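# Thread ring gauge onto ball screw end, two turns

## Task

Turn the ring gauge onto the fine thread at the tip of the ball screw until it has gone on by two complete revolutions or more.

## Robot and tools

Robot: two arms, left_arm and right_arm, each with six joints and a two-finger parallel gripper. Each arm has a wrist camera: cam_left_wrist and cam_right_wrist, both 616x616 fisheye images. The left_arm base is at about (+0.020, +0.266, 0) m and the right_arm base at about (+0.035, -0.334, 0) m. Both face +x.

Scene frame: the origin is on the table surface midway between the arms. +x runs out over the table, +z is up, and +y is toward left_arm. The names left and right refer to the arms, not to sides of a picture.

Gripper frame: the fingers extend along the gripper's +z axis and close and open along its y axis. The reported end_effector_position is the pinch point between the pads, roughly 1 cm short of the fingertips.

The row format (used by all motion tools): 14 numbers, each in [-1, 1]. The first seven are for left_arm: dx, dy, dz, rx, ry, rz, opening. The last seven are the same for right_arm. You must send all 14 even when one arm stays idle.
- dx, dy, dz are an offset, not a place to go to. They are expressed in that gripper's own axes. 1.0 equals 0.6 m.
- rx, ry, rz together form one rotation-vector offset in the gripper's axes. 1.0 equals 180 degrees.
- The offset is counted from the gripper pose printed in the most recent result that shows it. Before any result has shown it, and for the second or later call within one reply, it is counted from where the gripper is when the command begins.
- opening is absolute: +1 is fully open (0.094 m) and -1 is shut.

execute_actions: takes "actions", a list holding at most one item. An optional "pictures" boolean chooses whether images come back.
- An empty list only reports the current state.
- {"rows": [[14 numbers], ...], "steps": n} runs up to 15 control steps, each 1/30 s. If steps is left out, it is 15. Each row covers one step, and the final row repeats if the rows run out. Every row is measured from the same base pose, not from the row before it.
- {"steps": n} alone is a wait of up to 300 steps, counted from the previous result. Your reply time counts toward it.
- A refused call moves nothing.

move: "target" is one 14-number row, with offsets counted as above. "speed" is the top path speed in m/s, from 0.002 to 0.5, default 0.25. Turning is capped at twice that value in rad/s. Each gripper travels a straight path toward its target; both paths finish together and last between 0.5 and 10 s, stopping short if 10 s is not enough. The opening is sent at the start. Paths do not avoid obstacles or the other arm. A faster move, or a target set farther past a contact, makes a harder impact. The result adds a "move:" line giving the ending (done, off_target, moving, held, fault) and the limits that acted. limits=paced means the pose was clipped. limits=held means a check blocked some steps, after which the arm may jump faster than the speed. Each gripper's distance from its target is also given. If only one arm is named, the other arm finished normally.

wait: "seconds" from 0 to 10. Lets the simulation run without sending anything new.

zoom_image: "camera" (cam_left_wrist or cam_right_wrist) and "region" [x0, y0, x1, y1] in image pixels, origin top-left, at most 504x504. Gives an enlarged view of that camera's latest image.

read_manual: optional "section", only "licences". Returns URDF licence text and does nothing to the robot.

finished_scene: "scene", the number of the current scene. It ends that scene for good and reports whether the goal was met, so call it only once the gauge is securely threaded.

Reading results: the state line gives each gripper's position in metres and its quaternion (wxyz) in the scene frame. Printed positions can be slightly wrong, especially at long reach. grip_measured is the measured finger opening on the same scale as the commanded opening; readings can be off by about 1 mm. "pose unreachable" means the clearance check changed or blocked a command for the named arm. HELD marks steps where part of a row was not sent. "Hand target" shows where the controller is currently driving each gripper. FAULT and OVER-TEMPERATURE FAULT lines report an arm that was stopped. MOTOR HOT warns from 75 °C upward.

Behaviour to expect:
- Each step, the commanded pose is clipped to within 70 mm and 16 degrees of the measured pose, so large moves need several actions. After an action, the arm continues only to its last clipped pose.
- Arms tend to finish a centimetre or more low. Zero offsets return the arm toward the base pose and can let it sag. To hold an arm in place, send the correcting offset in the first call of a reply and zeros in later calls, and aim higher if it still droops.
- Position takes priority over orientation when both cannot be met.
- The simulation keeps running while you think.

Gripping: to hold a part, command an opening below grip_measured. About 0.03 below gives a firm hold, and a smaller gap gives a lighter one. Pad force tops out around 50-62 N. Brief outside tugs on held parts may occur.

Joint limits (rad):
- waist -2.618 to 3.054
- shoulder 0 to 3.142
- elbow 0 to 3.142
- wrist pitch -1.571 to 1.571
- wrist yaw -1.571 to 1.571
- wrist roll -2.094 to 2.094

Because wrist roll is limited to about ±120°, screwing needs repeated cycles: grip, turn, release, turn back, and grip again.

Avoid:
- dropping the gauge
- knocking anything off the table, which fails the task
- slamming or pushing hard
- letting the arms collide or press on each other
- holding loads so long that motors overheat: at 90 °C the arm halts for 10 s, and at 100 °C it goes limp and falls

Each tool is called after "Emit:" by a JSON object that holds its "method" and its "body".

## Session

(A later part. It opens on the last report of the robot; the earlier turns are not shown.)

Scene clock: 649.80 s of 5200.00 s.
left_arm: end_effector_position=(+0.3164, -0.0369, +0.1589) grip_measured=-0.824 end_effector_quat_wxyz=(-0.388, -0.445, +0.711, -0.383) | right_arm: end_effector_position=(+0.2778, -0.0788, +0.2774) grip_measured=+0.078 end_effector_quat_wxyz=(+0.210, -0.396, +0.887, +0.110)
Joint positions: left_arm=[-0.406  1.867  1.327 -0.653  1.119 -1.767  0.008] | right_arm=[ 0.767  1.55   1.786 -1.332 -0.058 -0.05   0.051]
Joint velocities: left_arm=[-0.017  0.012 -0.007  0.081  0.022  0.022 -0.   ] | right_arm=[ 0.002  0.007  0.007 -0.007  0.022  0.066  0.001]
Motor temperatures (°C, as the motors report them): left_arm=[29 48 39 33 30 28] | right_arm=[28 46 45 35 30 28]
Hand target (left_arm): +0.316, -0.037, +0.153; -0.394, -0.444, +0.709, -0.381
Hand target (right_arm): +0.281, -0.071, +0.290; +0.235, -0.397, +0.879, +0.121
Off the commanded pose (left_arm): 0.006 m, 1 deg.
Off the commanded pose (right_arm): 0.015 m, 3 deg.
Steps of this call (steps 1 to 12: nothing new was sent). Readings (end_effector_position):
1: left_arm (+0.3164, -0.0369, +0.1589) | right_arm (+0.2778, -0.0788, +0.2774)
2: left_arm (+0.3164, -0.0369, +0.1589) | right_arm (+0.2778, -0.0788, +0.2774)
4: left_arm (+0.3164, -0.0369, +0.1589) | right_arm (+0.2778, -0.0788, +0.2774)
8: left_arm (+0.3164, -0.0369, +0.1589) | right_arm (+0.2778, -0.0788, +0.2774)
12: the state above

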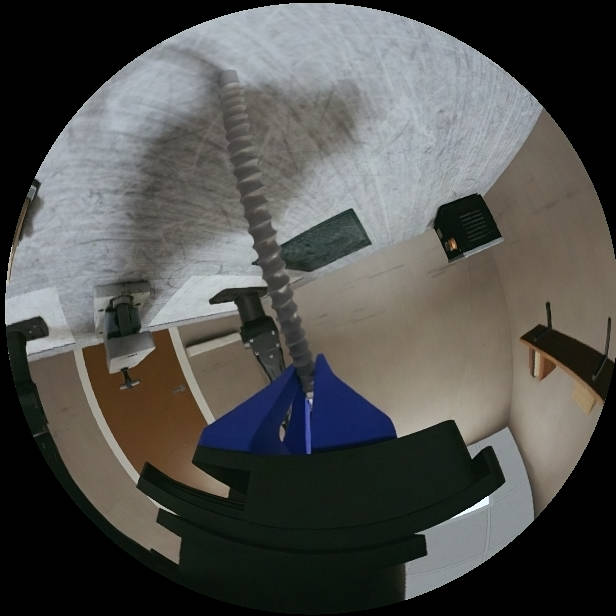

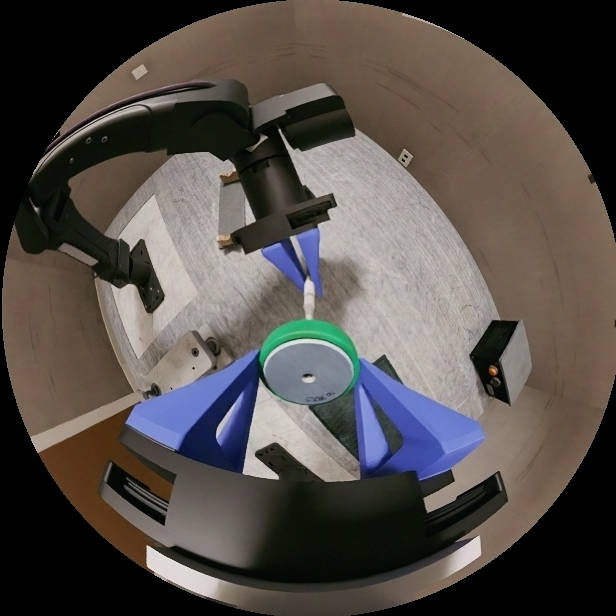

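Emit:
{"method": "execute_actions", "body": {"actions": [{"rows":[[-0.008,0.003,0.004,-0.002,0.003,-0.002,-0.87,-0.0148,0.0012,-0.0115,0.0004,-0.0127,-0.013,0.04],[-0.008,0.003,0.004,-0.002,0.003,-0.002,-0.87,-0.0148,0.0012,-0.0115,0.0007,-0.0127,-0.026,0.04],[-0.008,0.003,0.004,-0.002,0.003,-0.002,-0.87,-0.0148,0.0012,-0.0115,0.0009,-0.0127,-0.039,0.04],[-0.008,0.003,0.004,-0.002,0.003,-0.002,-0.87,-0.0148,0.0012,-0.0115,0.0012,-0.0126,-0.052,0.04],[-0.008,0.003,0.004,-0.002,0.003,-0.002,-0.87,-0.0148,0.0012,-0.0115,0.0014,-0.0126,-0.065,0.04],[-0.008,0.003,0.004,-0.002,0.003,-0.002,-0.87,-0.0148,0.0012,-0.0115,0.0017,-0.0126,-0.078,0.04],[-0.008,0.003,0.004,-0.002,0.003,-0.002,-0.87,-0.0148,0.0012,-0.0115,0.002,-0.0125,-0.091,0.04],[-0.008,0.003,0.004,-0.002,0.003,-0.002,-0.87,-0.0148,0.0012,-0.0115,0.0022,-0.0125,-0.104,0.04],[-0.008,0.003,0.004,-0.002,0.003,-0.002,-0.87,-0.0148,0.0012,-0.0115,0.0025,-0.0125,-0.117,0.04],[-0.008,0.003,0.004,-0.002,0.003,-0.002,-0.87,-0.0148,0.0012,-0.0115,0.0027,-0.0125,-0.13,0.04],[-0.008,0.003,0.004,-0.002,0.003,-0.002,-0.87,-0.0148,0.0012,-0.0115,0.003,-0.0124,-0.143,0.04],[-0.008,0.003,0.004,-0.002,0.003,-0.002,-0.87,-0.0148,0.0012,-0.0115,0.0032,-0.0124,-0.156,0.04],[-0.008,0.003,0.004,-0.002,0.003,-0.002,-0.87,-0.0148,0.0012,-0.0115,0.0035,-0.0124,-0.169,0.04],[-0.008,0.003,0.004,-0.002,0.003,-0.002,-0.87,-0.0148,0.0012,-0.0115,0.0037,-0.0123,-0.182,0.04],[-0.008,0.003,0.004,-0.002,0.003,-0.002,-0.87,-0.0148,0.0012,-0.0115,0.004,-0.0123,-0.195,0.04]],"steps":15}], "pictures": false}}

Emit:
{"method": "execute_actions", "body": {"actions": [{"rows":[[-0.008,0.003,0.004,-0.002,0.003,-0.002,-0.87,-0.014,-0.005,-0.0115,0.0065,-0.0109,-0.073,0.04],[-0.008,0.003,0.004,-0.002,0.003,-0.002,-0.87,-0.014,-0.005,-0.0115,0.0067,-0.0108,-0.086,0.04],[-0.008,0.003,0.004,-0.002,0.003,-0.002,-0.87,-0.014,-0.005,-0.0115,0.0069,-0.0106,-0.099,0.04],[-0.008,0.003,0.004,-0.002,0.003,-0.002,-0.87,-0.014,-0.005,-0.0115,0.0072,-0.0105,-0.112,0.04],[-0.008,0.003,0.004,-0.002,0.003,-0.002,-0.87,-0.014,-0.005,-0.0115,0.0074,-0.0104,-0.125,0.04],[-0.008,0.003,0.004,-0.002,0.003,-0.002,-0.87,-0.014,-0.005,-0.0115,0.0076,-0.0103,-0.138,0.04],[-0.008,0.003,0.004,-0.002,0.003,-0.002,-0.87,-0.014,-0.005,-0.0115,0.0078,-0.0101,-0.151,0.04],[-0.008,0.003,0.004,-0.002,0.003,-0.002,-0.87,-0.014,-0.005,-0.0115,0.0081,-0.01,-0.164,0.04],[-0.008,0.003,0.004,-0.002,0.003,-0.002,-0.87,-0.014,-0.005,-0.0115,0.0083,-0.0098,-0.177,0.04],[-0.008,0.003,0.004,-0.002,0.003,-0.002,-0.87,-0.014,-0.005,-0.0115,0.0085,-0.0097,-0.19,0.04],[-0.008,0.003,0.004,-0.002,0.003,-0.002,-0.87,-0.014,-0.005,-0.0115,0.0087,-0.0095,-0.203,0.04],[-0.008,0.003,0.004,-0.002,0.003,-0.002,-0.87,-0.014,-0.005,-0.0115,0.0089,-0.0094,-0.216,0.04],[-0.008,0.003,0.004,-0.002,0.003,-0.002,-0.87,-0.014,-0.005,-0.0115,0.0092,-0.0092,-0.229,0.04],[-0.008,0.003,0.004,-0.002,0.003,-0.002,-0.87,-0.014,-0.005,-0.0115,0.0094,-0.0091,-0.242,0.04],[-0.008,0.003,0.004,-0.002,0.003,-0.002,-0.87,-0.014,-0.005,-0.0115,0.0096,-0.0089,-0.255,0.04]],"steps":15}], "pictures": false}}

Emit:
{"method": "execute_actions", "body": {"actions": [{"rows":[[-0.008,0.003,0.004,-0.002,0.003,-0.002,-0.87,-0.0087,-0.012,-0.0115,0.0115,-0.0053,-0.073,0.04],[-0.008,0.003,0.004,-0.002,0.003,-0.002,-0.87,-0.0087,-0.012,-0.0115,0.0116,-0.0051,-0.086,0.04],[-0.008,0.003,0.004,-0.002,0.003,-0.002,-0.87,-0.0087,-0.012,-0.0115,0.0117,-0.0048,-0.099,0.04],[-0.008,0.003,0.004,-0.002,0.003,-0.002,-0.87,-0.0087,-0.012,-0.0115,0.0118,-0.0046,-0.112,0.04],[-0.008,0.003,0.004,-0.002,0.003,-0.002,-0.87,-0.0087,-0.012,-0.0115,0.012,-0.0044,-0.125,0.04],[-0.008,0.003,0.004,-0.002,0.003,-0.002,-0.87,-0.0087,-0.012,-0.0115,0.0121,-0.0041,-0.138,0.04],[-0.008,0.003,0.004,-0.002,0.003,-0.002,-0.87,-0.0087,-0.012,-0.0115,0.0122,-0.0039,-0.151,0.04],[-0.008,0.003,0.004,-0.002,0.003,-0.002,-0.87,-0.0087,-0.012,-0.0115,0.0123,-0.0037,-0.164,0.04],[-0.008,0.003,0.004,-0.002,0.003,-0.002,-0.87,-0.0087,-0.012,-0.0115,0.0124,-0.0034,-0.177,0.04],[-0.008,0.003,0.004,-0.002,0.003,-0.002,-0.87,-0.0087,-0.012,-0.0115,0.0125,-0.0032,-0.19,0.04],[-0.008,0.003,0.004,-0.002,0.003,-0.002,-0.87,-0.0087,-0.012,-0.0115,0.0126,-0.0029,-0.203,0.04],[-0.008,0.003,0.004,-0.002,0.003,-0.002,-0.87,-0.0087,-0.012,-0.0115,0.0127,-0.0027,-0.216,0.04],[-0.008,0.003,0.004,-0.002,0.003,-0.002,-0.87,-0.0087,-0.012,-0.0115,0.0128,-0.0024,-0.229,0.04],[-0.008,0.003,0.004,-0.002,0.003,-0.002,-0.87,-0.0087,-0.012,-0.0115,0.0128,-0.0022,-0.242,0.04],[-0.008,0.003,0.004,-0.002,0.003,-0.002,-0.87,-0.0087,-0.012,-0.0115,0.0129,-0.0019,-0.255,0.04]],"steps":15}], "pictures": false}}

Emit:
{"method": "wait", "body": {"seconds": 0.6}}

Emit:
{"method": "zoom_image", "body": {"camera": "cam_right_wrist", "region": [250, 230, 370, 410]}}

Scene clock: 706.60 s of 5200.00 s.
left_arm: end_effector_position=(+0.3164, -0.0369, +0.1589) grip_measured=-0.824 end_effector_quat_wxyz=(-0.388, -0.445, +0.711, -0.383) | right_arm: end_effector_position=(+0.2793, -0.0802, +0.2773) grip_measured=+0.078 end_effector_quat_wxyz=(+0.229, -0.571, +0.787, +0.059)
Joint positions: left_arm=[-0.406  1.867  1.327 -0.653  1.119 -1.767  0.008] | right_arm=[ 0.767  1.55   1.786 -1.332 -0.047 -0.468  0.051]
Joint velocities: left_arm=[ 0.012  0.007 -0.007 -0.051  0.037 -0.007 -0.   ] | right_arm=[ 0.007 -0.002  0.007 -0.037  0.066 -1.15   0.001]
Motor temperatures (°C, as the motors report them): left_arm=[29 48 39 33 30 28] | right_arm=[28 45 45 36 30 28]
Hand target (left_arm): +0.316, -0.037, +0.153; -0.394, -0.444, +0.709, -0.381
Hand target (right_arm): +0.281, -0.075, +0.288; +0.253, -0.634, +0.729, +0.039
Off the commanded pose (left_arm): 0.006 m, 1 deg.
Off the commanded pose (right_arm): 0.012 m, 11 deg.
Steps of this call (steps 1 to 90: nothing new was sent; then 53.30 s passed at rest; steps 91 to 105: all 15 steps of this action). Readings (end_effector_position):
91: left_arm (+0.3164, -0.0369, +0.1589) | right_arm (+0.2778, -0.0788, +0.2774)
92: left_arm (+0.3164, -0.0369, +0.1589) | right_arm (+0.2778, -0.0788, +0.2774)
94: left_arm (+0.3164, -0.0369, +0.1589) | right_arm (+0.2779, -0.0788, +0.2774)
98: left_arm (+0.3164, -0.0369, +0.1589) | right_arm (+0.2784, -0.0794, +0.2774)
105: the state above

Scene clock: 707.10 s of 5200.00 s.
left_arm: end_effector_position=(+0.3164, -0.0369, +0.1589) grip_measured=-0.824 end_effector_quat_wxyz=(-0.388, -0.445, +0.711, -0.383) | right_arm: end_effector_position=(+0.2815, -0.0824, +0.2772) grip_measured=+0.078 end_effector_quat_wxyz=(-0.235, +0.776, -0.586, +0.019)
Joint positions: left_arm=[-0.406  1.867  1.327 -0.653  1.119 -1.767  0.008] | right_arm=[ 0.767  1.55   1.786 -1.332 -0.03  -1.065  0.051]
Joint velocities: left_arm=[-0.002 -0.007  0.002  0.007  0.022 -0.022 -0.   ] | right_arm=[ 0.012 -0.012  0.002 -0.007 -0.022 -1.165  0.   ]
Motor temperatures (°C, as the motors report them): left_arm=[29 48 39 33 30 28] | right_arm=[28 45 45 36 30 28]
Hand target (left_arm): +0.316, -0.037, +0.153; -0.394, -0.444, +0.709, -0.381
Hand target (right_arm): +0.282, -0.077, +0.288; -0.252, +0.822, -0.509, +0.044
Off the commanded pose (left_arm): 0.006 m, 1 deg.
Off the commanded pose (right_arm): 0.012 m, 12 deg.
Steps of this call (steps 1 to 15: all 15 steps of this action). Readings (end_effector_position):
1: left_arm (+0.3164, -0.0369, +0.1589) | right_arm (+0.2795, -0.0805, +0.2773)
2: left_arm (+0.3164, -0.0369, +0.1589) | right_arm (+0.2798, -0.0807, +0.2773)
4: left_arm (+0.3164, -0.0369, +0.1589) | right_arm (+0.2804, -0.0813, +0.2772)
8: left_arm (+0.3164, -0.0369, +0.1589) | right_arm (+0.2809, -0.0818, +0.2772)
15: the state above

Scene clock: 707.60 s of 5200.00 s.
left_arm: end_effector_position=(+0.3164, -0.0369, +0.1589) grip_measured=-0.824 end_effector_quat_wxyz=(-0.388, -0.445, +0.711, -0.383) | right_arm: end_effector_position=(+0.2828, -0.0837, +0.2771) grip_measured=+0.078 end_effector_quat_wxyz=(-0.215, +0.914, -0.332, +0.095)
Joint positions: left_arm=[-0.406  1.867  1.327 -0.653  1.119 -1.767  0.008] | right_arm=[ 0.77   1.55   1.786 -1.332 -0.012 -1.663  0.051]
Joint velocities: left_arm=[-0.027  0.002 -0.007 -0.037  0.037  0.066  0.   ] | right_arm=[ 0.007  0.007 -0.002 -0.037  0.051 -1.179 -0.001]
Motor temperatures (°C, as the motors report them): left_arm=[29 48 39 33 30 28] | right_arm=[28 45 45 36 30 28]
Hand target (left_arm): +0.316, -0.037, +0.153; -0.394, -0.444, +0.709, -0.381
Hand target (right_arm): +0.284, -0.079, +0.287; -0.223, +0.935, -0.246, +0.123
Off the commanded pose (left_arm): 0.006 m, 1 deg.
Off the commanded pose (right_arm): 0.012 m, 12 deg.
Steps of this call (steps 1 to 15: all 15 steps of this action). Readings (end_effector_position):
1: left_arm (+0.3164, -0.0369, +0.1589) | right_arm (+0.2816, -0.0825, +0.2772)
2: left_arm (+0.3164, -0.0369, +0.1589) | right_arm (+0.2819, -0.0828, +0.2772)
4: left_arm (+0.3164, -0.0369, +0.1589) | right_arm (+0.2822, -0.0830, +0.2772)
8: left_arm (+0.3164, -0.0369, +0.1589) | right_arm (+0.2825, -0.0834, +0.2771)
15: the state above

Scene clock: 708.20 s of 5200.00 s.
left_arm: end_effector_position=(+0.3164, -0.0369, +0.1589) grip_measured=-0.824 end_effector_quat_wxyz=(-0.388, -0.445, +0.711, -0.383) | right_arm: end_effector_position=(+0.2828, -0.0837, +0.2771) grip_measured=+0.078 end_effector_quat_wxyz=(-0.206, +0.938, -0.254, +0.113)
Joint positions: left_arm=[-0.406  1.867  1.327 -0.653  1.119 -1.767  0.008] | right_arm=[ 0.771  1.55   1.786 -1.332 -0.012 -1.831  0.051]
Joint velocities: left_arm=[ 0.027  0.007 -0.002  0.081  0.007 -0.066  0.002] | right_arm=[ 0.002 -0.012 -0.012  0.007  0.007 -0.037 -0.001]
Motor temperatures (°C, as the motors report them): left_arm=[29 48 39 33 30 28] | right_arm=[28 45 45 36 30 28]
Hand target (left_arm): +0.316, -0.037, +0.153; -0.394, -0.444, +0.709, -0.381
Hand target (right_arm): +0.284, -0.079, +0.287; -0.224, +0.935, -0.246, +0.123
Off the commanded pose (left_arm): 0.006 m, 1 deg.
Off the commanded pose (right_arm): 0.012 m, 3 deg.
Steps of this call (steps 1 to 18: nothing new was sent). Readings (end_effector_position):
1: left_arm (+0.3164, -0.0369, +0.1589) | right_arm (+0.2829, -0.0838, +0.2771)
2: left_arm (+0.3164, -0.0369, +0.1589) | right_arm (+0.2829, -0.0838, +0.2771)
4: left_arm (+0.3164, -0.0369, +0.1589) | right_arm (+0.2828, -0.0837, +0.2771)
8: left_arm (+0.3164, -0.0369, +0.1589) | right_arm (+0.2828, -0.0837, +0.2771)
18: the state above

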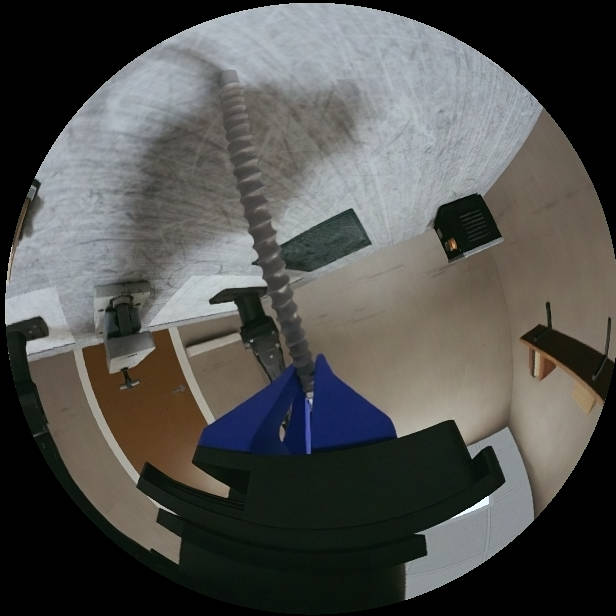

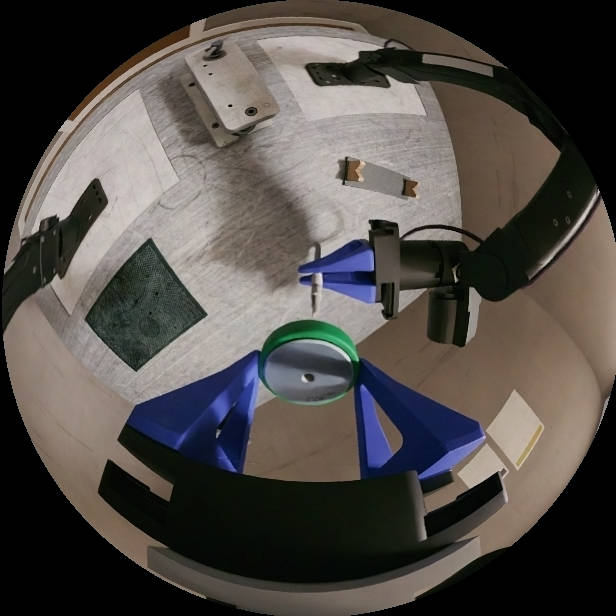

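Region (250, 230, 370, 410) of cam_right_wrist's 616x616 image, scaled by 2.800, with more detail than that image has.

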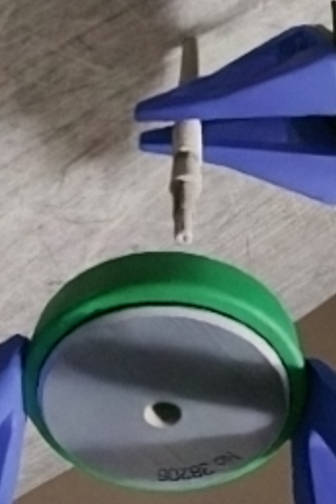

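Emit:
{"method": "execute_actions", "body": {"actions": [{"rows":[[-0.008,0.003,0.004,-0.002,0.003,-0.002,-0.87,0.0023,-0.0146,-0.0115,0.0127,0.0017,0,0.04],[-0.008,0.003,0.004,-0.002,0.003,-0.002,-0.87,0.0008,-0.015,-0.0115,0.0131,0.0001,0,0.04],[-0.008,0.003,0.004,-0.002,0.003,-0.002,-0.87,-0.0006,-0.0153,-0.0115,0.0135,-0.0014,0,0.04],[-0.008,0.003,0.004,-0.002,0.003,-0.002,-0.87,-0.0021,-0.0157,-0.0115,0.0139,-0.003,0,0.04],[-0.008,0.003,0.004,-0.002,0.003,-0.002,-0.87,-0.0035,-0.0161,-0.0115,0.0143,-0.0045,0,0.04],[-0.008,0.003,0.004,-0.002,0.003,-0.002,-0.87,-0.005,-0.0165,-0.0115,0.0147,-0.006,0,0.04],[-0.008,0.003,0.004,-0.002,0.003,-0.002,-0.87,-0.0064,-0.0169,-0.0115,0.0151,-0.0076,0,0.04],[-0.008,0.003,0.004,-0.002,0.003,-0.002,-0.87,-0.0079,-0.0172,-0.0115,0.0155,-0.0091,0,0.04],[-0.008,0.003,0.004,-0.002,0.003,-0.002,-0.87,-0.0093,-0.0176,-0.0115,0.0159,-0.0107,0,0.04],[-0.008,0.003,0.004,-0.002,0.003,-0.002,-0.87,-0.0108,-0.018,-0.0115,0.0163,-0.0122,0,0.04]],"steps":15}], "pictures": false}}

Emit:
{"method": "execute_actions", "body": {"actions": [{"steps":10}], "pictures": false}}

Scene clock: 735.60 s of 5200.00 s.
left_arm: end_effector_position=(+0.3164, -0.0369, +0.1589) grip_measured=-0.824 end_effector_quat_wxyz=(-0.388, -0.445, +0.711, -0.383) | right_arm: end_effector_position=(+0.2791, -0.0800, +0.2773) grip_measured=+0.078 end_effector_quat_wxyz=(-0.213, +0.939, -0.249, +0.101)
Joint positions: left_arm=[-0.406  1.867  1.327 -0.653  1.119 -1.767  0.008] | right_arm=[ 0.771  1.55   1.786 -1.332 -0.041 -1.834  0.051]
Joint velocities: left_arm=[ 0.012 -0.022  0.002  0.007  0.037 -0.037 -0.001] | right_arm=[-0.002 -0.012 -0.002  0.037 -0.022  0.022  0.   ]
Motor temperatures (°C, as the motors report them): left_arm=[29 48 39 33 30 28] | right_arm=[28 45 45 36 30 28]
Hand target (left_arm): +0.316, -0.037, +0.153; -0.394, -0.444, +0.709, -0.381
Hand target (right_arm): +0.280, -0.074, +0.288; -0.235, +0.935, -0.247, +0.102
Off the commanded pose (left_arm): 0.006 m, 1 deg.
Off the commanded pose (right_arm): 0.012 m, 3 deg.
Steps of this call (steps 1 to 90: nothing new was sent; then 23.90 s passed at rest; steps 91 to 105: all 15 steps of this action). Readings (end_effector_position):
91: left_arm (+0.3164, -0.0369, +0.1589) | right_arm (+0.2828, -0.0837, +0.2771)
92: left_arm (+0.3164, -0.0369, +0.1589) | right_arm (+0.2828, -0.0837, +0.2771)
94: left_arm (+0.3164, -0.0369, +0.1589) | right_arm (+0.2827, -0.0836, +0.2771)
98: left_arm (+0.3164, -0.0369, +0.1589) | right_arm (+0.2815, -0.0824, +0.2772)
105: the state above

Scene clock: 735.93 s of 5200.00 s.
left_arm: end_effector_position=(+0.3164, -0.0369, +0.1589) grip_measured=-0.824 end_effector_quat_wxyz=(-0.388, -0.445, +0.711, -0.383) | right_arm: end_effector_position=(+0.2786, -0.0795, +0.2773) grip_measured=+0.078 end_effector_quat_wxyz=(-0.214, +0.939, -0.249, +0.099)
Joint positions: left_arm=[-0.406  1.867  1.327 -0.653  1.119 -1.767  0.008] | right_arm=[ 0.771  1.55   1.786 -1.332 -0.045 -1.834  0.051]
Joint velocities: left_arm=[ 0.017  0.002  0.002 -0.007  0.007 -0.066 -0.001] | right_arm=[ 0.017 -0.017 -0.007  0.007 -0.037  0.007  0.   ]
Motor temperatures (°C, as the motors report them): left_arm=[29 48 39 33 30 28] | right_arm=[28 45 45 36 30 28]
Hand target (left_arm): +0.316, -0.037, +0.153; -0.394, -0.444, +0.709, -0.381
Hand target (right_arm): +0.280, -0.074, +0.288; -0.235, +0.935, -0.247, +0.102
Off the commanded pose (left_arm): 0.006 m, 1 deg.
Off the commanded pose (right_arm): 0.012 m, 2 deg.
Steps of this call (steps 1 to 10: nothing new was sent). Readings (end_effector_position):
1: left_arm (+0.3164, -0.0369, +0.1589) | right_arm (+0.2790, -0.0799, +0.2773)
2: left_arm (+0.3164, -0.0369, +0.1589) | right_arm (+0.2789, -0.0798, +0.2773)
4: left_arm (+0.3164, -0.0369, +0.1589) | right_arm (+0.2787, -0.0797, +0.2773)
8: left_arm (+0.3164, -0.0369, +0.1589) | right_arm (+0.2786, -0.0795, +0.2773)
10: the state above

Emit:
{"method": "execute_actions", "body": {"actions": [{"rows":[[-0.008,0.003,0.004,-0.002,0.003,-0.002,-0.87,-0.0011,-0.017,-0.0115,0.015,-0.002,0,0.04],[-0.008,0.003,0.004,-0.002,0.003,-0.002,-0.87,-0.001,-0.0186,-0.0115,0.0162,-0.002,0,0.04],[-0.008,0.003,0.004,-0.002,0.003,-0.002,-0.87,-0.001,-0.0202,-0.0115,0.0175,-0.0021,0,0.04],[-0.008,0.003,0.004,-0.002,0.003,-0.002,-0.87,-0.0009,-0.0218,-0.0115,0.0188,-0.0021,0,0.04],[-0.008,0.003,0.004,-0.002,0.003,-0.002,-0.87,-0.0009,-0.0229,-0.0115,0.0196,-0.0021,0,0.04],[-0.008,0.003,0.004,-0.002,0.003,-0.002,-0.87,-0.0008,-0.024,-0.0115,0.0205,-0.0022,0,0.04],[-0.008,0.003,0.004,-0.002,0.003,-0.002,-0.87,-0.0008,-0.0251,-0.0115,0.0213,-0.0022,0,0.04]],"steps":15}], "pictures": false}}

Emit:
{"method": "wait", "body": {"seconds": 0.5}}

Emit:
{"method": "zoom_image", "body": {"camera": "cam_right_wrist", "region": [250, 230, 370, 410]}}

Scene clock: 748.20 s of 5200.00 s.
left_arm: end_effector_position=(+0.3164, -0.0369, +0.1589) grip_measured=-0.824 end_effector_quat_wxyz=(-0.388, -0.445, +0.711, -0.383) | right_arm: end_effector_position=(+0.2797, -0.0765, +0.2789) grip_measured=+0.078 end_effector_quat_wxyz=(-0.222, +0.938, -0.247, +0.099)
Joint positions: left_arm=[-0.406  1.867  1.327 -0.653  1.119 -1.767  0.008] | right_arm=[ 0.771  1.55   1.786 -1.319 -0.053 -1.834  0.051]
Joint velocities: left_arm=[-0.002  0.022 -0.002 -0.066 -0.051 -0.037  0.001] | right_arm=[-0.002 -0.002 -0.012 -0.066 -0.007 -0.051  0.   ]
Motor temperatures (°C, as the motors report them): left_arm=[29 48 39 33 30 28] | right_arm=[28 45 45 36 30 28]
Hand target (left_arm): +0.316, -0.037, +0.153; -0.394, -0.444, +0.709, -0.381
Hand target (right_arm): +0.282, -0.070, +0.290; -0.246, +0.932, -0.244, +0.105
Off the commanded pose (left_arm): 0.006 m, 1 deg.
Off the commanded pose (right_arm): 0.013 m, 3 deg.
Steps of this call (steps 1 to 90: nothing new was sent; then 8.77 s passed at rest; steps 91 to 105: all 15 steps of this action). Readings (end_effector_position):
91: left_arm (+0.3164, -0.0369, +0.1589) | right_arm (+0.2785, -0.0794, +0.2773)
92: left_arm (+0.3164, -0.0369, +0.1589) | right_arm (+0.2784, -0.0794, +0.2773)
94: left_arm (+0.3164, -0.0369, +0.1589) | right_arm (+0.2783, -0.0791, +0.2774)
98: left_arm (+0.3164, -0.0369, +0.1589) | right_arm (+0.2791, -0.0777, +0.2782)
105: the state above

Scene clock: 748.70 s of 5200.00 s.
left_arm: end_effector_position=(+0.3164, -0.0369, +0.1589) grip_measured=-0.824 end_effector_quat_wxyz=(-0.388, -0.445, +0.711, -0.383) | right_arm: end_effector_position=(+0.2799, -0.0762, +0.2791) grip_measured=+0.078 end_effector_quat_wxyz=(-0.222, +0.938, -0.247, +0.100)
Joint positions: left_arm=[-0.406  1.867  1.327 -0.653  1.119 -1.767  0.008] | right_arm=[ 0.771  1.55   1.786 -1.318 -0.053 -1.834  0.051]
Joint velocities: left_arm=[ 0.007  0.012 -0.007 -0.022 -0.051 -0.007  0.001] | right_arm=[-0.002 -0.002  0.012 -0.007  0.066 -0.037 -0.001]
Motor temperatures (°C, as the motors report them): left_arm=[29 48 39 33 30 28] | right_arm=[28 45 45 36 30 28]
Hand target (left_arm): +0.316, -0.037, +0.153; -0.394, -0.444, +0.709, -0.381
Hand target (right_arm): +0.283, -0.070, +0.290; -0.246, +0.932, -0.244, +0.105
Off the commanded pose (left_arm): 0.006 m, 1 deg.
Off the commanded pose (right_arm): 0.013 m, 3 deg.
Steps of this call (steps 1 to 15: nothing new was sent). Readings (end_effector_position):
1: left_arm (+0.3164, -0.0369, +0.1589) | right_arm (+0.2798, -0.0764, +0.2790)
2: left_arm (+0.3164, -0.0369, +0.1589) | right_arm (+0.2798, -0.0764, +0.2790)
4: left_arm (+0.3164, -0.0369, +0.1589) | right_arm (+0.2799, -0.0763, +0.2790)
8: left_arm (+0.3164, -0.0369, +0.1589) | right_arm (+0.2799, -0.0763, +0.2790)
15: the state above

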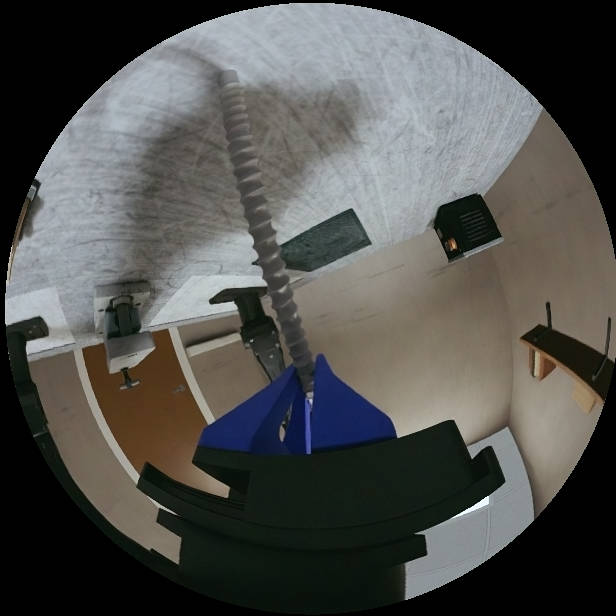

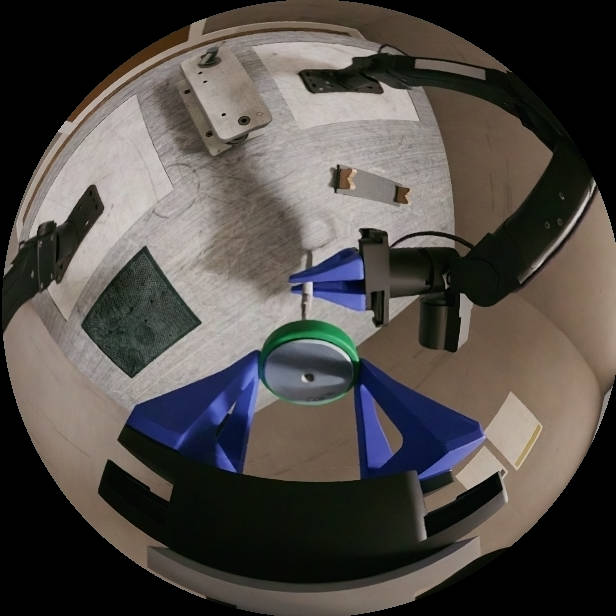

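Region (250, 230, 370, 410) of cam_right_wrist's 616x616 image, scaled by 2.800, with more detail than that image has.

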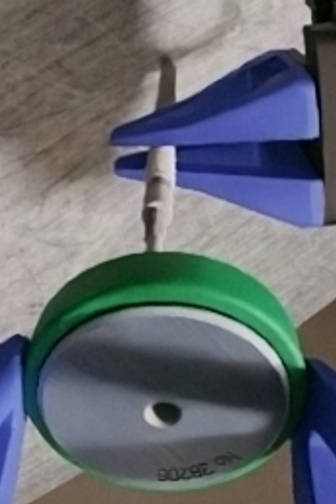

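Emit:
{"method": "execute_actions", "body": {"actions": [{"rows":[[-0.008,0.003,0.004,-0.002,0.003,-0.002,-0.87,0.0016,-0.0156,-0.0087,0.0136,0.001,0,0.04],[-0.008,0.003,0.004,-0.002,0.003,-0.002,-0.87,0.0009,-0.013,-0.0058,0.0116,0.0005,0,0.04],[-0.008,0.003,0.004,-0.002,0.003,-0.002,-0.87,0.0002,-0.0103,-0.003,0.0095,-0.0001,0,0.04],[-0.008,0.003,0.004,-0.002,0.003,-0.002,-0.87,0.0002,-0.0103,0.0005,0.0095,-0.0001,0,0.04],[-0.008,0.003,0.004,-0.002,0.003,-0.002,-0.87,0.0002,-0.0102,0.004,0.0095,-0.0001,0,0.04],[-0.008,0.003,0.004,-0.002,0.003,-0.002,-0.87,0.0002,-0.0102,0.0075,0.0095,-0.0001,0,0.04],[-0.008,0.003,0.004,-0.002,0.003,-0.002,-0.87,0.0001,-0.0101,0.011,0.0095,-0.0001,0,0.04],[-0.008,0.003,0.004,-0.002,0.003,-0.002,-0.87,0.0001,-0.0099,0.0145,0.0095,-0.0001,0,0.04],[-0.008,0.003,0.004,-0.002,0.003,-0.002,-0.87,0.0001,-0.0098,0.018,0.0095,-0.0001,0,0.04],[-0.008,0.003,0.004,-0.002,0.003,-0.002,-0.87,0,-0.0096,0.0215,0.0095,-0.0001,0,0.04],[-0.008,0.003,0.004,-0.002,0.003,-0.002,-0.87,0,-0.0093,0.025,0.0095,-0.0001,0,0.04],[-0.008,0.003,0.004,-0.002,0.003,-0.002,-0.87,-0.0001,-0.0091,0.0285,0.0095,-0.0001,0,0.04],[-0.008,0.003,0.004,-0.002,0.003,-0.002,-0.87,-0.0002,-0.0088,0.032,0.0095,-0.0001,0,0.04],[-0.008,0.003,0.004,-0.002,0.003,-0.002,-0.87,-0.0002,-0.0085,0.0355,0.0095,-0.0001,0,0.04],[-0.008,0.003,0.004,-0.002,0.003,-0.002,-0.87,-0.0003,-0.0081,0.039,0.0095,-0.0001,0,0.04]],"steps":15}], "pictures": false}}

Emit:
{"method": "wait", "body": {"seconds": 0.8}}

Emit:
{"method": "zoom_image", "body": {"camera": "cam_right_wrist", "region": [250, 230, 370, 410]}}

Scene clock: 782.13 s of 5200.00 s.
left_arm: end_effector_position=(+0.3164, -0.0369, +0.1589) grip_measured=-0.824 end_effector_quat_wxyz=(-0.388, -0.445, +0.711, -0.383) | right_arm: end_effector_position=(+0.2832, -0.0729, +0.2580) grip_measured=+0.078 end_effector_quat_wxyz=(-0.214, +0.940, -0.248, +0.095)
Joint positions: left_arm=[-0.406  1.867  1.327 -0.653  1.119 -1.767  0.008] | right_arm=[ 0.771  1.55   1.704 -1.253 -0.053 -1.834  0.051]
Joint velocities: left_arm=[ 0.017  0.017 -0.007  0.051  0.022 -0.037 -0.   ] | right_arm=[-0.007  0.017 -0.242  0.183 -0.037 -0.051 -0.   ]
Motor temperatures (°C, as the motors report them): left_arm=[29 48 39 33 30 28] | right_arm=[28 45 45 37 30 28]
Hand target (left_arm): +0.316, -0.037, +0.153; -0.394, -0.444, +0.709, -0.381
Hand target (right_arm): +0.288, -0.064, +0.261; -0.235, +0.935, -0.245, +0.103
Off the commanded pose (left_arm): 0.006 m, 1 deg.
Off the commanded pose (right_arm): 0.011 m, 3 deg.
Steps of this call (steps 1 to 90: nothing new was sent; then 29.93 s passed at rest; steps 91 to 105: all 15 steps of this action). Readings (end_effector_position):
91: left_arm (+0.3164, -0.0369, +0.1589) | right_arm (+0.2799, -0.0762, +0.2791)
92: left_arm (+0.3164, -0.0369, +0.1589) | right_arm (+0.2799, -0.0762, +0.2791)
94: left_arm (+0.3164, -0.0369, +0.1589) | right_arm (+0.2799, -0.0762, +0.2791)
98: left_arm (+0.3164, -0.0369, +0.1589) | right_arm (+0.2814, -0.0747, +0.2744)
105: the state above

Scene clock: 782.93 s of 5200.00 s.
left_arm: end_effector_position=(+0.3164, -0.0369, +0.1589) grip_measured=-0.824 end_effector_quat_wxyz=(-0.388, -0.445, +0.711, -0.383) | right_arm: end_effector_position=(+0.2868, -0.0694, +0.2561) grip_measured=+0.078 end_effector_quat_wxyz=(-0.221, +0.938, -0.247, +0.099)
Joint positions: left_arm=[-0.406  1.867  1.327 -0.653  1.119 -1.767  0.008] | right_arm=[ 0.771  1.55   1.688 -1.221 -0.053 -1.834  0.051]
Joint velocities: left_arm=[-0.007 -0.027 -0.007  0.037  0.037  0.022 -0.002] | right_arm=[ 0.007  0.007 -0.007 -0.066 -0.095  0.051  0.001]
Motor temperatures (°C, as the motors report them): left_arm=[29 48 39 33 30 28] | right_arm=[28 45 45 37 30 28]
Hand target (left_arm): +0.316, -0.037, +0.153; -0.394, -0.444, +0.709, -0.381
Hand target (right_arm): +0.288, -0.064, +0.261; -0.235, +0.935, -0.245, +0.103
Off the commanded pose (left_arm): 0.006 m, 1 deg.
Off the commanded pose (right_arm): 0.008 m, 2 deg.
Steps of this call (steps 1 to 24: nothing new was sent). Readings (end_effector_position):
1: left_arm (+0.3164, -0.0369, +0.1589) | right_arm (+0.2836, -0.0725, +0.2563)
2: left_arm (+0.3164, -0.0369, +0.1589) | right_arm (+0.2839, -0.0723, +0.2551)
4: left_arm (+0.3164, -0.0369, +0.1589) | right_arm (+0.2844, -0.0718, +0.2543)
8: left_arm (+0.3164, -0.0369, +0.1589) | right_arm (+0.2860, -0.0702, +0.2555)
24: the state above

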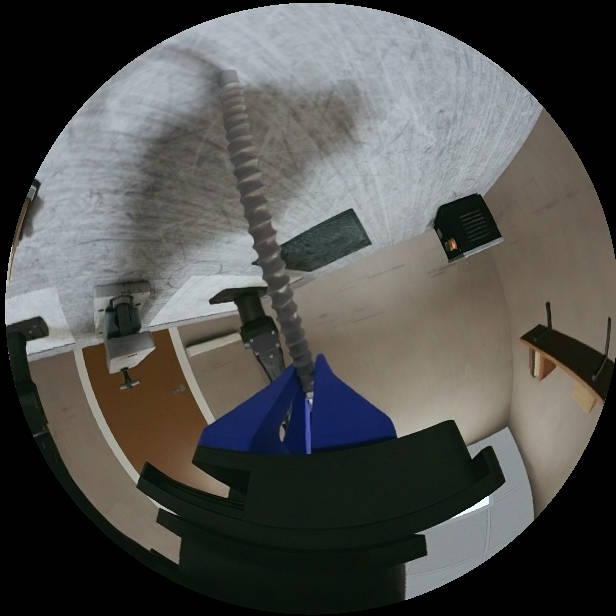

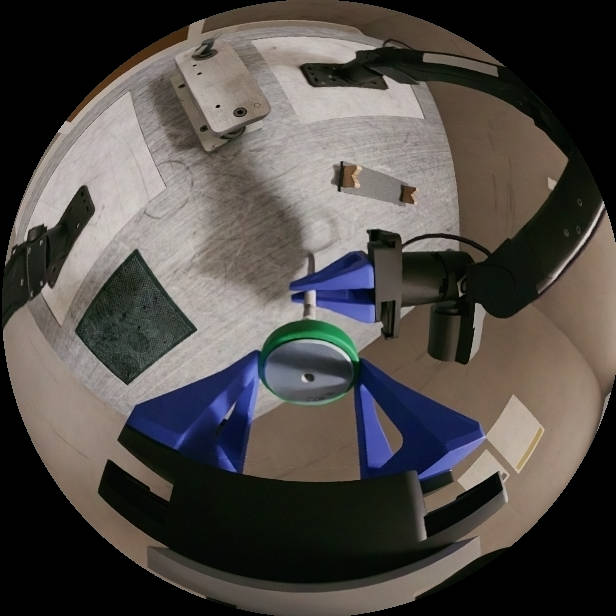

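Region (250, 230, 370, 410) of cam_right_wrist's 616x616 image, scaled by 2.800, with more detail than that image has.

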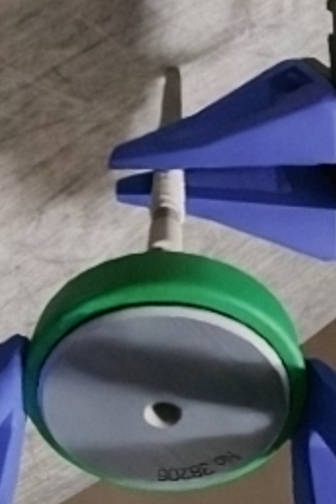

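Emit:
{"method": "execute_actions", "body": {"actions": [{"rows":[[-0.008,0.003,0.004,-0.002,0.003,-0.002,-0.87,0.0004,-0.011,-0.0015,0.0102,0.0001,0,0.04],[-0.008,0.003,0.004,-0.002,0.003,-0.002,-0.87,0.0004,-0.0109,0,0.0103,0.0001,0,0.04],[-0.008,0.003,0.004,-0.002,0.003,-0.002,-0.87,0.0003,-0.0108,0.0015,0.0103,0.0001,0,0.04],[-0.008,0.003,0.004,-0.002,0.003,-0.002,-0.87,0.0003,-0.0107,0.003,0.0104,0.0001,0,0.04],[-0.008,0.003,0.004,-0.002,0.003,-0.002,-0.87,0.0003,-0.0106,0.0045,0.0104,0.0002,0,0.04],[-0.008,0.003,0.004,-0.002,0.003,-0.002,-0.87,0.0002,-0.0105,0.006,0.0105,0.0002,0,0.04],[-0.008,0.003,0.004,-0.002,0.003,-0.002,-0.87,0.0002,-0.0104,0.0075,0.0105,0.0002,0,0.04],[-0.008,0.003,0.004,-0.002,0.003,-0.002,-0.87,0.0002,-0.0103,0.009,0.0106,0.0002,0,0.04],[-0.008,0.003,0.004,-0.002,0.003,-0.002,-0.87,0.0001,-0.0102,0.0105,0.0106,0.0002,0,0.04],[-0.008,0.003,0.004,-0.002,0.003,-0.002,-0.87,0.0001,-0.01,0.012,0.0107,0.0003,0,0.04],[-0.008,0.003,0.004,-0.002,0.003,-0.002,-0.87,0.0001,-0.0099,0.0135,0.0107,0.0003,0,0.04],[-0.008,0.003,0.004,-0.002,0.003,-0.002,-0.87,0,-0.0097,0.015,0.0108,0.0003,0,0.04],[-0.008,0.003,0.004,-0.002,0.003,-0.002,-0.87,0,-0.0095,0.017,0.0108,0.0003,0,0.04]],"steps":15}], "pictures": false}}

Emit:
{"method": "wait", "body": {"seconds": 0.8}}

Emit:
{"method": "zoom_image", "body": {"camera": "cam_right_wrist", "region": [250, 230, 370, 410]}}

Scene clock: 801.20 s of 5200.00 s.
left_arm: end_effector_position=(+0.3164, -0.0369, +0.1589) grip_measured=-0.824 end_effector_quat_wxyz=(-0.388, -0.445, +0.711, -0.383) | right_arm: end_effector_position=(+0.2888, -0.0674, +0.2463) grip_measured=+0.078 end_effector_quat_wxyz=(-0.220, +0.939, -0.247, +0.098)
Joint positions: left_arm=[-0.406  1.867  1.327 -0.653  1.119 -1.767  0.008] | right_arm=[ 0.771  1.55   1.648 -1.185 -0.053 -1.834  0.051]
Joint velocities: left_arm=[ 0.007 -0.002 -0.017  0.007  0.007  0.037  0.   ] | right_arm=[ 0.012 -0.002 -0.002  0.081 -0.022  0.022  0.   ]
Motor temperatures (°C, as the motors report them): left_arm=[29 48 39 33 30 28] | right_arm=[28 45 44 37 30 28]
Hand target (left_arm): +0.316, -0.037, +0.153; -0.394, -0.444, +0.709, -0.381
Hand target (right_arm): +0.292, -0.061, +0.250; -0.237, +0.934, -0.245, +0.104
Off the commanded pose (left_arm): 0.006 m, 1 deg.
Off the commanded pose (right_arm): 0.008 m, 2 deg.
Steps of this call (steps 1 to 90: nothing new was sent; then 14.77 s passed at rest; steps 91 to 105: all 15 steps of this action). Readings (end_effector_position):
91: left_arm (+0.3164, -0.0369, +0.1589) | right_arm (+0.2868, -0.0693, +0.2561)
92: left_arm (+0.3164, -0.0369, +0.1589) | right_arm (+0.2870, -0.0692, +0.2563)
94: left_arm (+0.3164, -0.0369, +0.1589) | right_arm (+0.2876, -0.0686, +0.2557)
98: left_arm (+0.3164, -0.0369, +0.1589) | right_arm (+0.2879, -0.0683, +0.2512)
105: the state above

Scene clock: 802.00 s of 5200.00 s.
left_arm: end_effector_position=(+0.3164, -0.0369, +0.1589) grip_measured=-0.824 end_effector_quat_wxyz=(-0.388, -0.445, +0.711, -0.383) | right_arm: end_effector_position=(+0.2889, -0.0673, +0.2464) grip_measured=+0.078 end_effector_quat_wxyz=(-0.220, +0.939, -0.247, +0.098)
Joint positions: left_arm=[-0.406  1.867  1.327 -0.653  1.119 -1.767  0.008] | right_arm=[ 0.771  1.55   1.648 -1.184 -0.053 -1.834  0.051]
Joint velocities: left_arm=[-0.007 -0.002 -0.007 -0.022 -0.037  0.022 -0.001] | right_arm=[-0.002  0.012 -0.007  0.051 -0.037 -0.037 -0.001]
Motor temperatures (°C, as the motors report them): left_arm=[29 48 39 33 30 28] | right_arm=[28 45 44 37 30 28]
Hand target (left_arm): +0.316, -0.037, +0.153; -0.394, -0.444, +0.709, -0.381
Hand target (right_arm): +0.292, -0.061, +0.250; -0.237, +0.934, -0.245, +0.104
Off the commanded pose (left_arm): 0.006 m, 1 deg.
Off the commanded pose (right_arm): 0.008 m, 2 deg.
Steps of this call (steps 1 to 24: nothing new was sent). Readings (end_effector_position):
1: left_arm (+0.3164, -0.0369, +0.1589) | right_arm (+0.2889, -0.0673, +0.2464)
2: left_arm (+0.3164, -0.0369, +0.1589) | right_arm (+0.2889, -0.0673, +0.2464)
4: left_arm (+0.3164, -0.0369, +0.1589) | right_arm (+0.2889, -0.0673, +0.2464)
8: left_arm (+0.3164, -0.0369, +0.1589) | right_arm (+0.2889, -0.0673, +0.2464)
24: the state above

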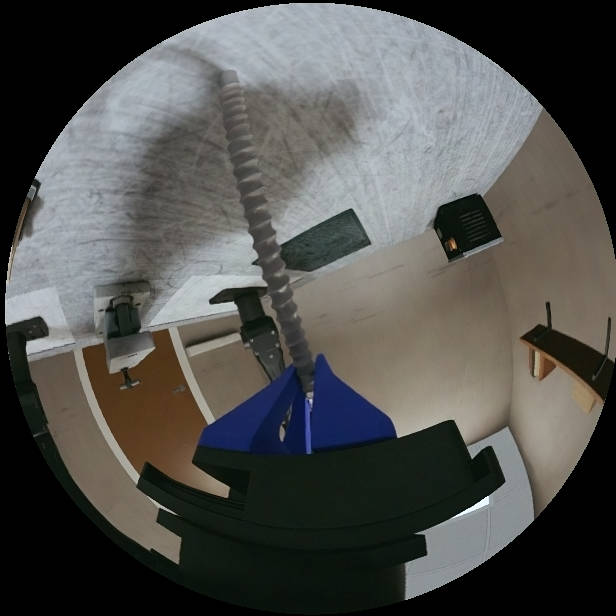

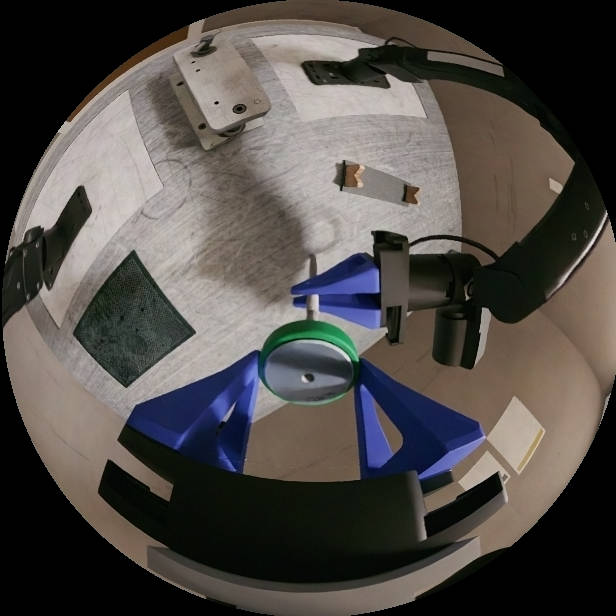

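Region (250, 230, 370, 410) of cam_right_wrist's 616x616 image, scaled by 2.800, with more detail than that image has.

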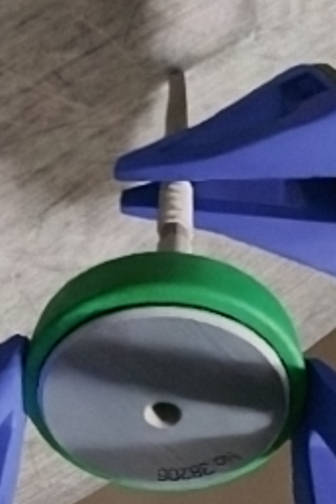

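Emit:
{"method": "execute_actions", "body": {"actions": [{"rows":[[-0.008,0.003,0.004,-0.002,0.003,-0.002,-0.87,0.001,-0.0133,-0.0019,0.0119,0.0006,0,0.04],[-0.008,0.003,0.004,-0.002,0.003,-0.002,-0.87,0.0016,-0.0154,-0.0038,0.0133,0.0009,0,0.04],[-0.008,0.003,0.004,-0.002,0.003,-0.002,-0.87,0.0022,-0.0176,-0.0056,0.0147,0.0013,0,0.04],[-0.008,0.003,0.004,-0.002,0.003,-0.002,-0.87,0.0027,-0.0197,-0.0075,0.0161,0.0016,0,0.04],[-0.008,0.003,0.004,-0.002,0.003,-0.002,-0.87,0.0033,-0.0218,-0.0094,0.0175,0.002,0,0.04]],"steps":15}]}}

Emit:
{"method": "zoom_image", "body": {"camera": "cam_right_wrist", "region": [250, 230, 370, 410]}}

Scene clock: 821.47 s of 5200.00 s.
left_arm: end_effector_position=(+0.3164, -0.0369, +0.1589) grip_measured=-0.824 end_effector_quat_wxyz=(-0.388, -0.445, +0.711, -0.383) | right_arm: end_effector_position=(+0.2889, -0.0673, +0.2464) grip_measured=+0.078 end_effector_quat_wxyz=(-0.220, +0.939, -0.247, +0.098)
Joint positions: left_arm=[-0.406  1.867  1.327 -0.653  1.119 -1.767  0.008] | right_arm=[ 0.771  1.55   1.648 -1.184 -0.053 -1.834  0.051]
Joint velocities: left_arm=[-0.007 -0.002 -0.012 -0.037 -0.066 -0.007 -0.   ] | right_arm=[-0.012  0.017  0.002  0.022  0.022  0.022  0.   ]
Motor temperatures (°C, as the motors report them): left_arm=[29 48 39 33 30 28] | right_arm=[28 45 43 38 30 28]
Hand target (left_arm): +0.316, -0.037, +0.153; -0.394, -0.444, +0.709, -0.381
Hand target (right_arm): +0.294, -0.061, +0.258; -0.245, +0.932, -0.245, +0.108
Off the commanded pose (left_arm): 0.006 m, 1 deg.
Off the commanded pose (right_arm): 0.014 m, 3 deg.
Steps of this call (steps 1 to 90: nothing new was sent; then 15.97 s passed at rest; steps 91 to 105: all 15 steps of this action). Readings (end_effector_position):
91: left_arm (+0.3164, -0.0369, +0.1589) | right_arm (+0.2889, -0.0673, +0.2464)
92: left_arm (+0.3164, -0.0369, +0.1589) | right_arm (+0.2889, -0.0673, +0.2464)
94: left_arm (+0.3164, -0.0369, +0.1589) | right_arm (+0.2889, -0.0673, +0.2464)
98: left_arm (+0.3164, -0.0369, +0.1589) | right_arm (+0.2889, -0.0673, +0.2464)
105: the state above

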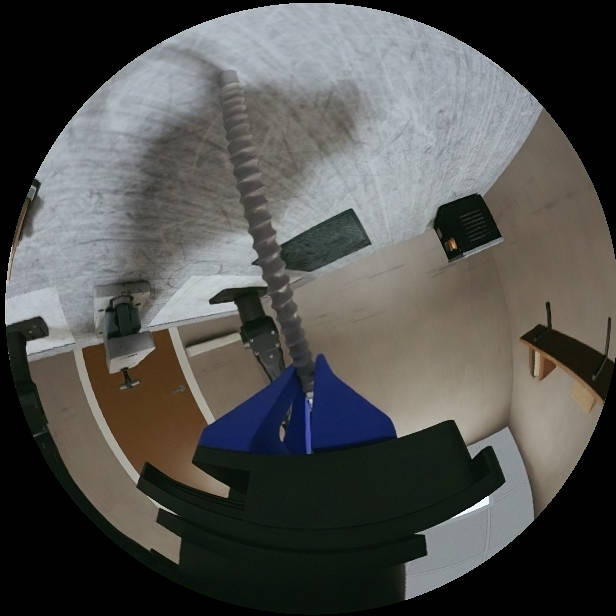

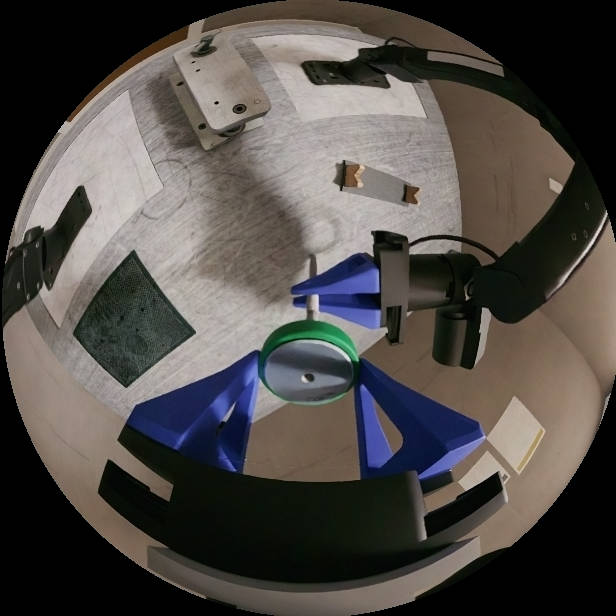

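Region (250, 230, 370, 410) of cam_right_wrist's 616x616 image, scaled by 2.800, with more detail than that image has.

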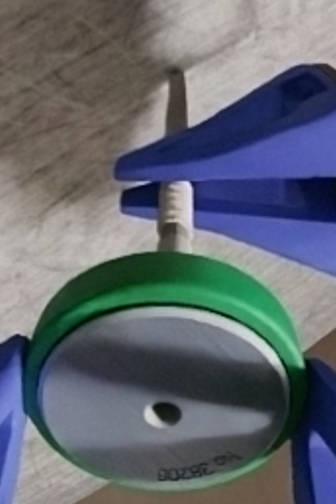

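Emit:
{"method": "zoom_image", "body": {"camera": "cam_right_wrist", "region": [285, 355, 335, 400]}}

Region (285, 355, 335, 400) of cam_right_wrist's 616x616 image, scaled by 10.080, with more detail than that image has; it fills the top 454 rows of this view, and the rest is white.

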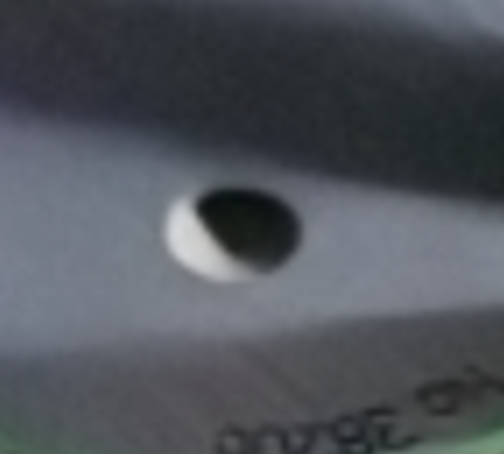

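Emit:
{"method": "execute_actions", "body": {"actions": [{"rows":[[-0.008,0.003,0.004,-0.002,0.003,-0.002,-0.87,0.002,-0.0175,-0.0054,0.0146,0.0012,0,0.04],[-0.008,0.003,0.004,-0.002,0.003,-0.002,-0.87,0.001,-0.0132,-0.0013,0.0117,0.0005,0,0.04],[-0.008,0.003,0.004,-0.002,0.003,-0.002,-0.87,0.0012,-0.014,-0.0013,0.0123,0.0007,0,0.04],[-0.008,0.003,0.004,-0.002,0.003,-0.002,-0.87,0.0014,-0.0148,-0.0013,0.0129,0.0008,0,0.04],[-0.008,0.003,0.004,-0.002,0.003,-0.002,-0.87,0.0016,-0.0156,-0.0013,0.0135,0.001,0,0.04],[-0.008,0.003,0.004,-0.002,0.003,-0.002,-0.87,0.0018,-0.0164,-0.0013,0.0141,0.0011,0,0.04],[-0.008,0.003,0.004,-0.002,0.003,-0.002,-0.87,0.002,-0.0172,-0.0013,0.0148,0.0013,0,0.04],[-0.008,0.003,0.004,-0.002,0.003,-0.002,-0.87,0.0023,-0.018,-0.0013,0.0154,0.0015,0,0.04],[-0.008,0.003,0.004,-0.002,0.003,-0.002,-0.87,0.0025,-0.0188,-0.0013,0.016,0.0016,0,0.04],[-0.008,0.003,0.004,-0.002,0.003,-0.002,-0.87,0.0027,-0.0196,-0.0013,0.0166,0.0018,0,0.04],[-0.008,0.003,0.004,-0.002,0.003,-0.002,-0.87,0.0029,-0.0204,-0.0013,0.0172,0.0019,0,0.04],[-0.008,0.003,0.004,-0.002,0.003,-0.002,-0.87,0.0031,-0.0212,-0.0013,0.0178,0.0021,0,0.04]],"steps":15}], "pictures": false}}

Emit:
{"method": "wait", "body": {"seconds": 0.5}}

Emit:
{"method": "zoom_image", "body": {"camera": "cam_right_wrist", "region": [250, 230, 370, 410]}}

Scene clock: 853.17 s of 5200.00 s.
left_arm: end_effector_position=(+0.3167, -0.0366, +0.1590) grip_measured=-0.824 end_effector_quat_wxyz=(-0.388, -0.445, +0.710, -0.383) | right_arm: end_effector_position=(+0.2892, -0.0670, +0.2467) grip_measured=+0.078 end_effector_quat_wxyz=(-0.221, +0.938, -0.247, +0.099)
Joint positions: left_arm=[-0.405  1.867  1.327 -0.653  1.12  -1.767  0.008] | right_arm=[ 0.771  1.55   1.648 -1.182 -0.053 -1.834  0.051]
Joint velocities: left_arm=[-0.002 -0.002 -0.002  0.037  0.007  0.051  0.001] | right_arm=[ 0.002  0.002  0.017  0.037 -0.051  0.022 -0.002]
Motor temperatures (°C, as the motors report them): left_arm=[29 49 39 33 30 28] | right_arm=[28 45 44 38 30 28]
Hand target (left_arm): +0.316, -0.037, +0.153; -0.394, -0.444, +0.708, -0.381
Hand target (right_arm): +0.295, -0.059, +0.253; -0.245, +0.932, -0.245, +0.108
Off the commanded pose (left_arm): 0.006 m, 1 deg.
Off the commanded pose (right_arm): 0.012 m, 3 deg.
Steps of this call (steps 1 to 90: nothing new was sent; then 28.20 s passed at rest; steps 91 to 105: all 15 steps of this action). Readings (end_effector_position):
91: left_arm (+0.3164, -0.0369, +0.1589) | right_arm (+0.2889, -0.0673, +0.2464)
92: left_arm (+0.3164, -0.0369, +0.1589) | right_arm (+0.2889, -0.0673, +0.2464)
94: left_arm (+0.3164, -0.0369, +0.1589) | right_arm (+0.2889, -0.0673, +0.2464)
98: left_arm (+0.3164, -0.0369, +0.1589) | right_arm (+0.2889, -0.0673, +0.2464)
105: the state above

Scene clock: 853.67 s of 5200.00 s.
left_arm: end_effector_position=(+0.3167, -0.0365, +0.1591) grip_measured=-0.824 end_effector_quat_wxyz=(-0.388, -0.445, +0.710, -0.383) | right_arm: end_effector_position=(+0.2893, -0.0669, +0.2467) grip_measured=+0.078 end_effector_quat_wxyz=(-0.221, +0.938, -0.247, +0.099)
Joint positions: left_arm=[-0.405  1.867  1.327 -0.653  1.12  -1.767  0.008] | right_arm=[ 0.771  1.55   1.648 -1.181 -0.053 -1.834  0.051]
Joint velocities: left_arm=[-0.002 -0.017 -0.022  0.022 -0.037 -0.007  0.001] | right_arm=[ 0.002 -0.002  0.012 -0.007 -0.007  0.037 -0.   ]
Motor temperatures (°C, as the motors report them): left_arm=[29 49 39 33 30 28] | right_arm=[28 45 44 38 30 28]
Hand target (left_arm): +0.316, -0.037, +0.153; -0.394, -0.444, +0.709, -0.381
Hand target (right_arm): +0.295, -0.059, +0.253; -0.245, +0.932, -0.245, +0.108
Off the commanded pose (left_arm): 0.006 m, 1 deg.
Off the commanded pose (right_arm): 0.012 m, 3 deg.
Steps of this call (steps 1 to 15: nothing new was sent). Readings (end_effector_position):
1: left_arm (+0.3167, -0.0366, +0.1590) | right_arm (+0.2893, -0.0669, +0.2467)
2: left_arm (+0.3167, -0.0365, +0.1591) | right_arm (+0.2893, -0.0669, +0.2467)
4: left_arm (+0.3167, -0.0365, +0.1591) | right_arm (+0.2893, -0.0669, +0.2467)
8: left_arm (+0.3167, -0.0365, +0.1591) | right_arm (+0.2893, -0.0669, +0.2467)
15: the state above

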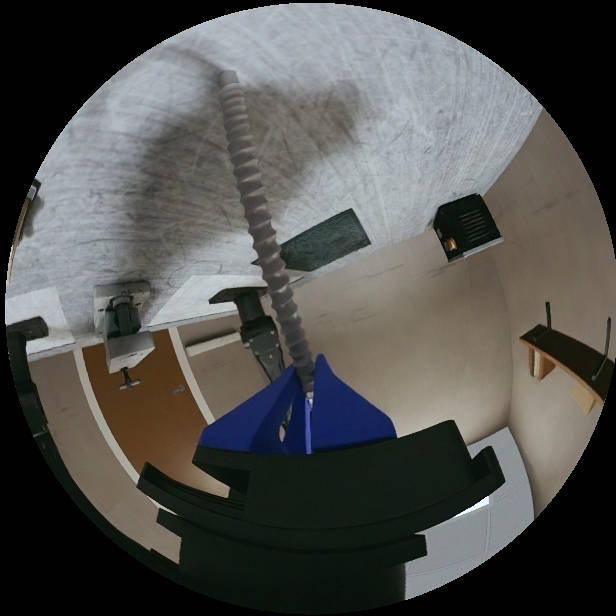

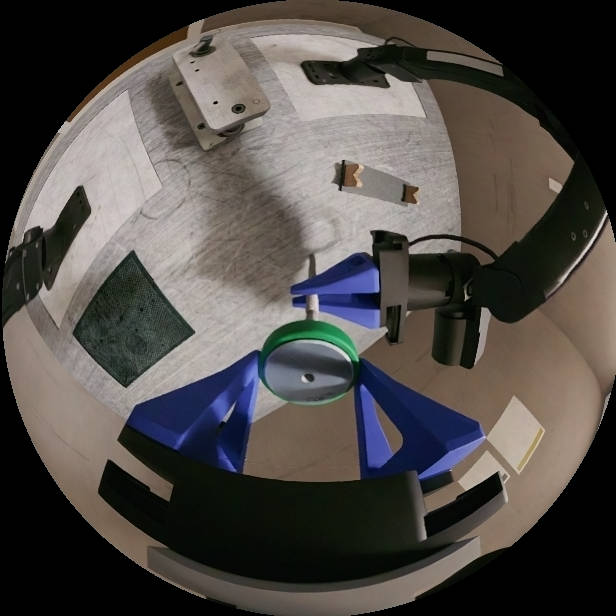

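Region (250, 230, 370, 410) of cam_right_wrist's 616x616 image, scaled by 2.800, with more detail than that image has.

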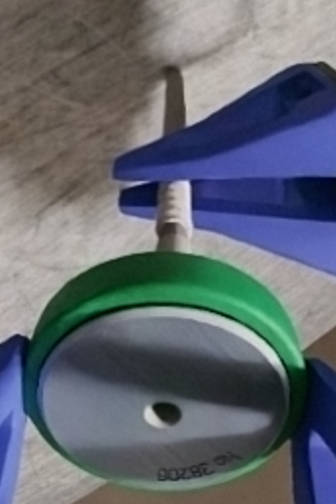

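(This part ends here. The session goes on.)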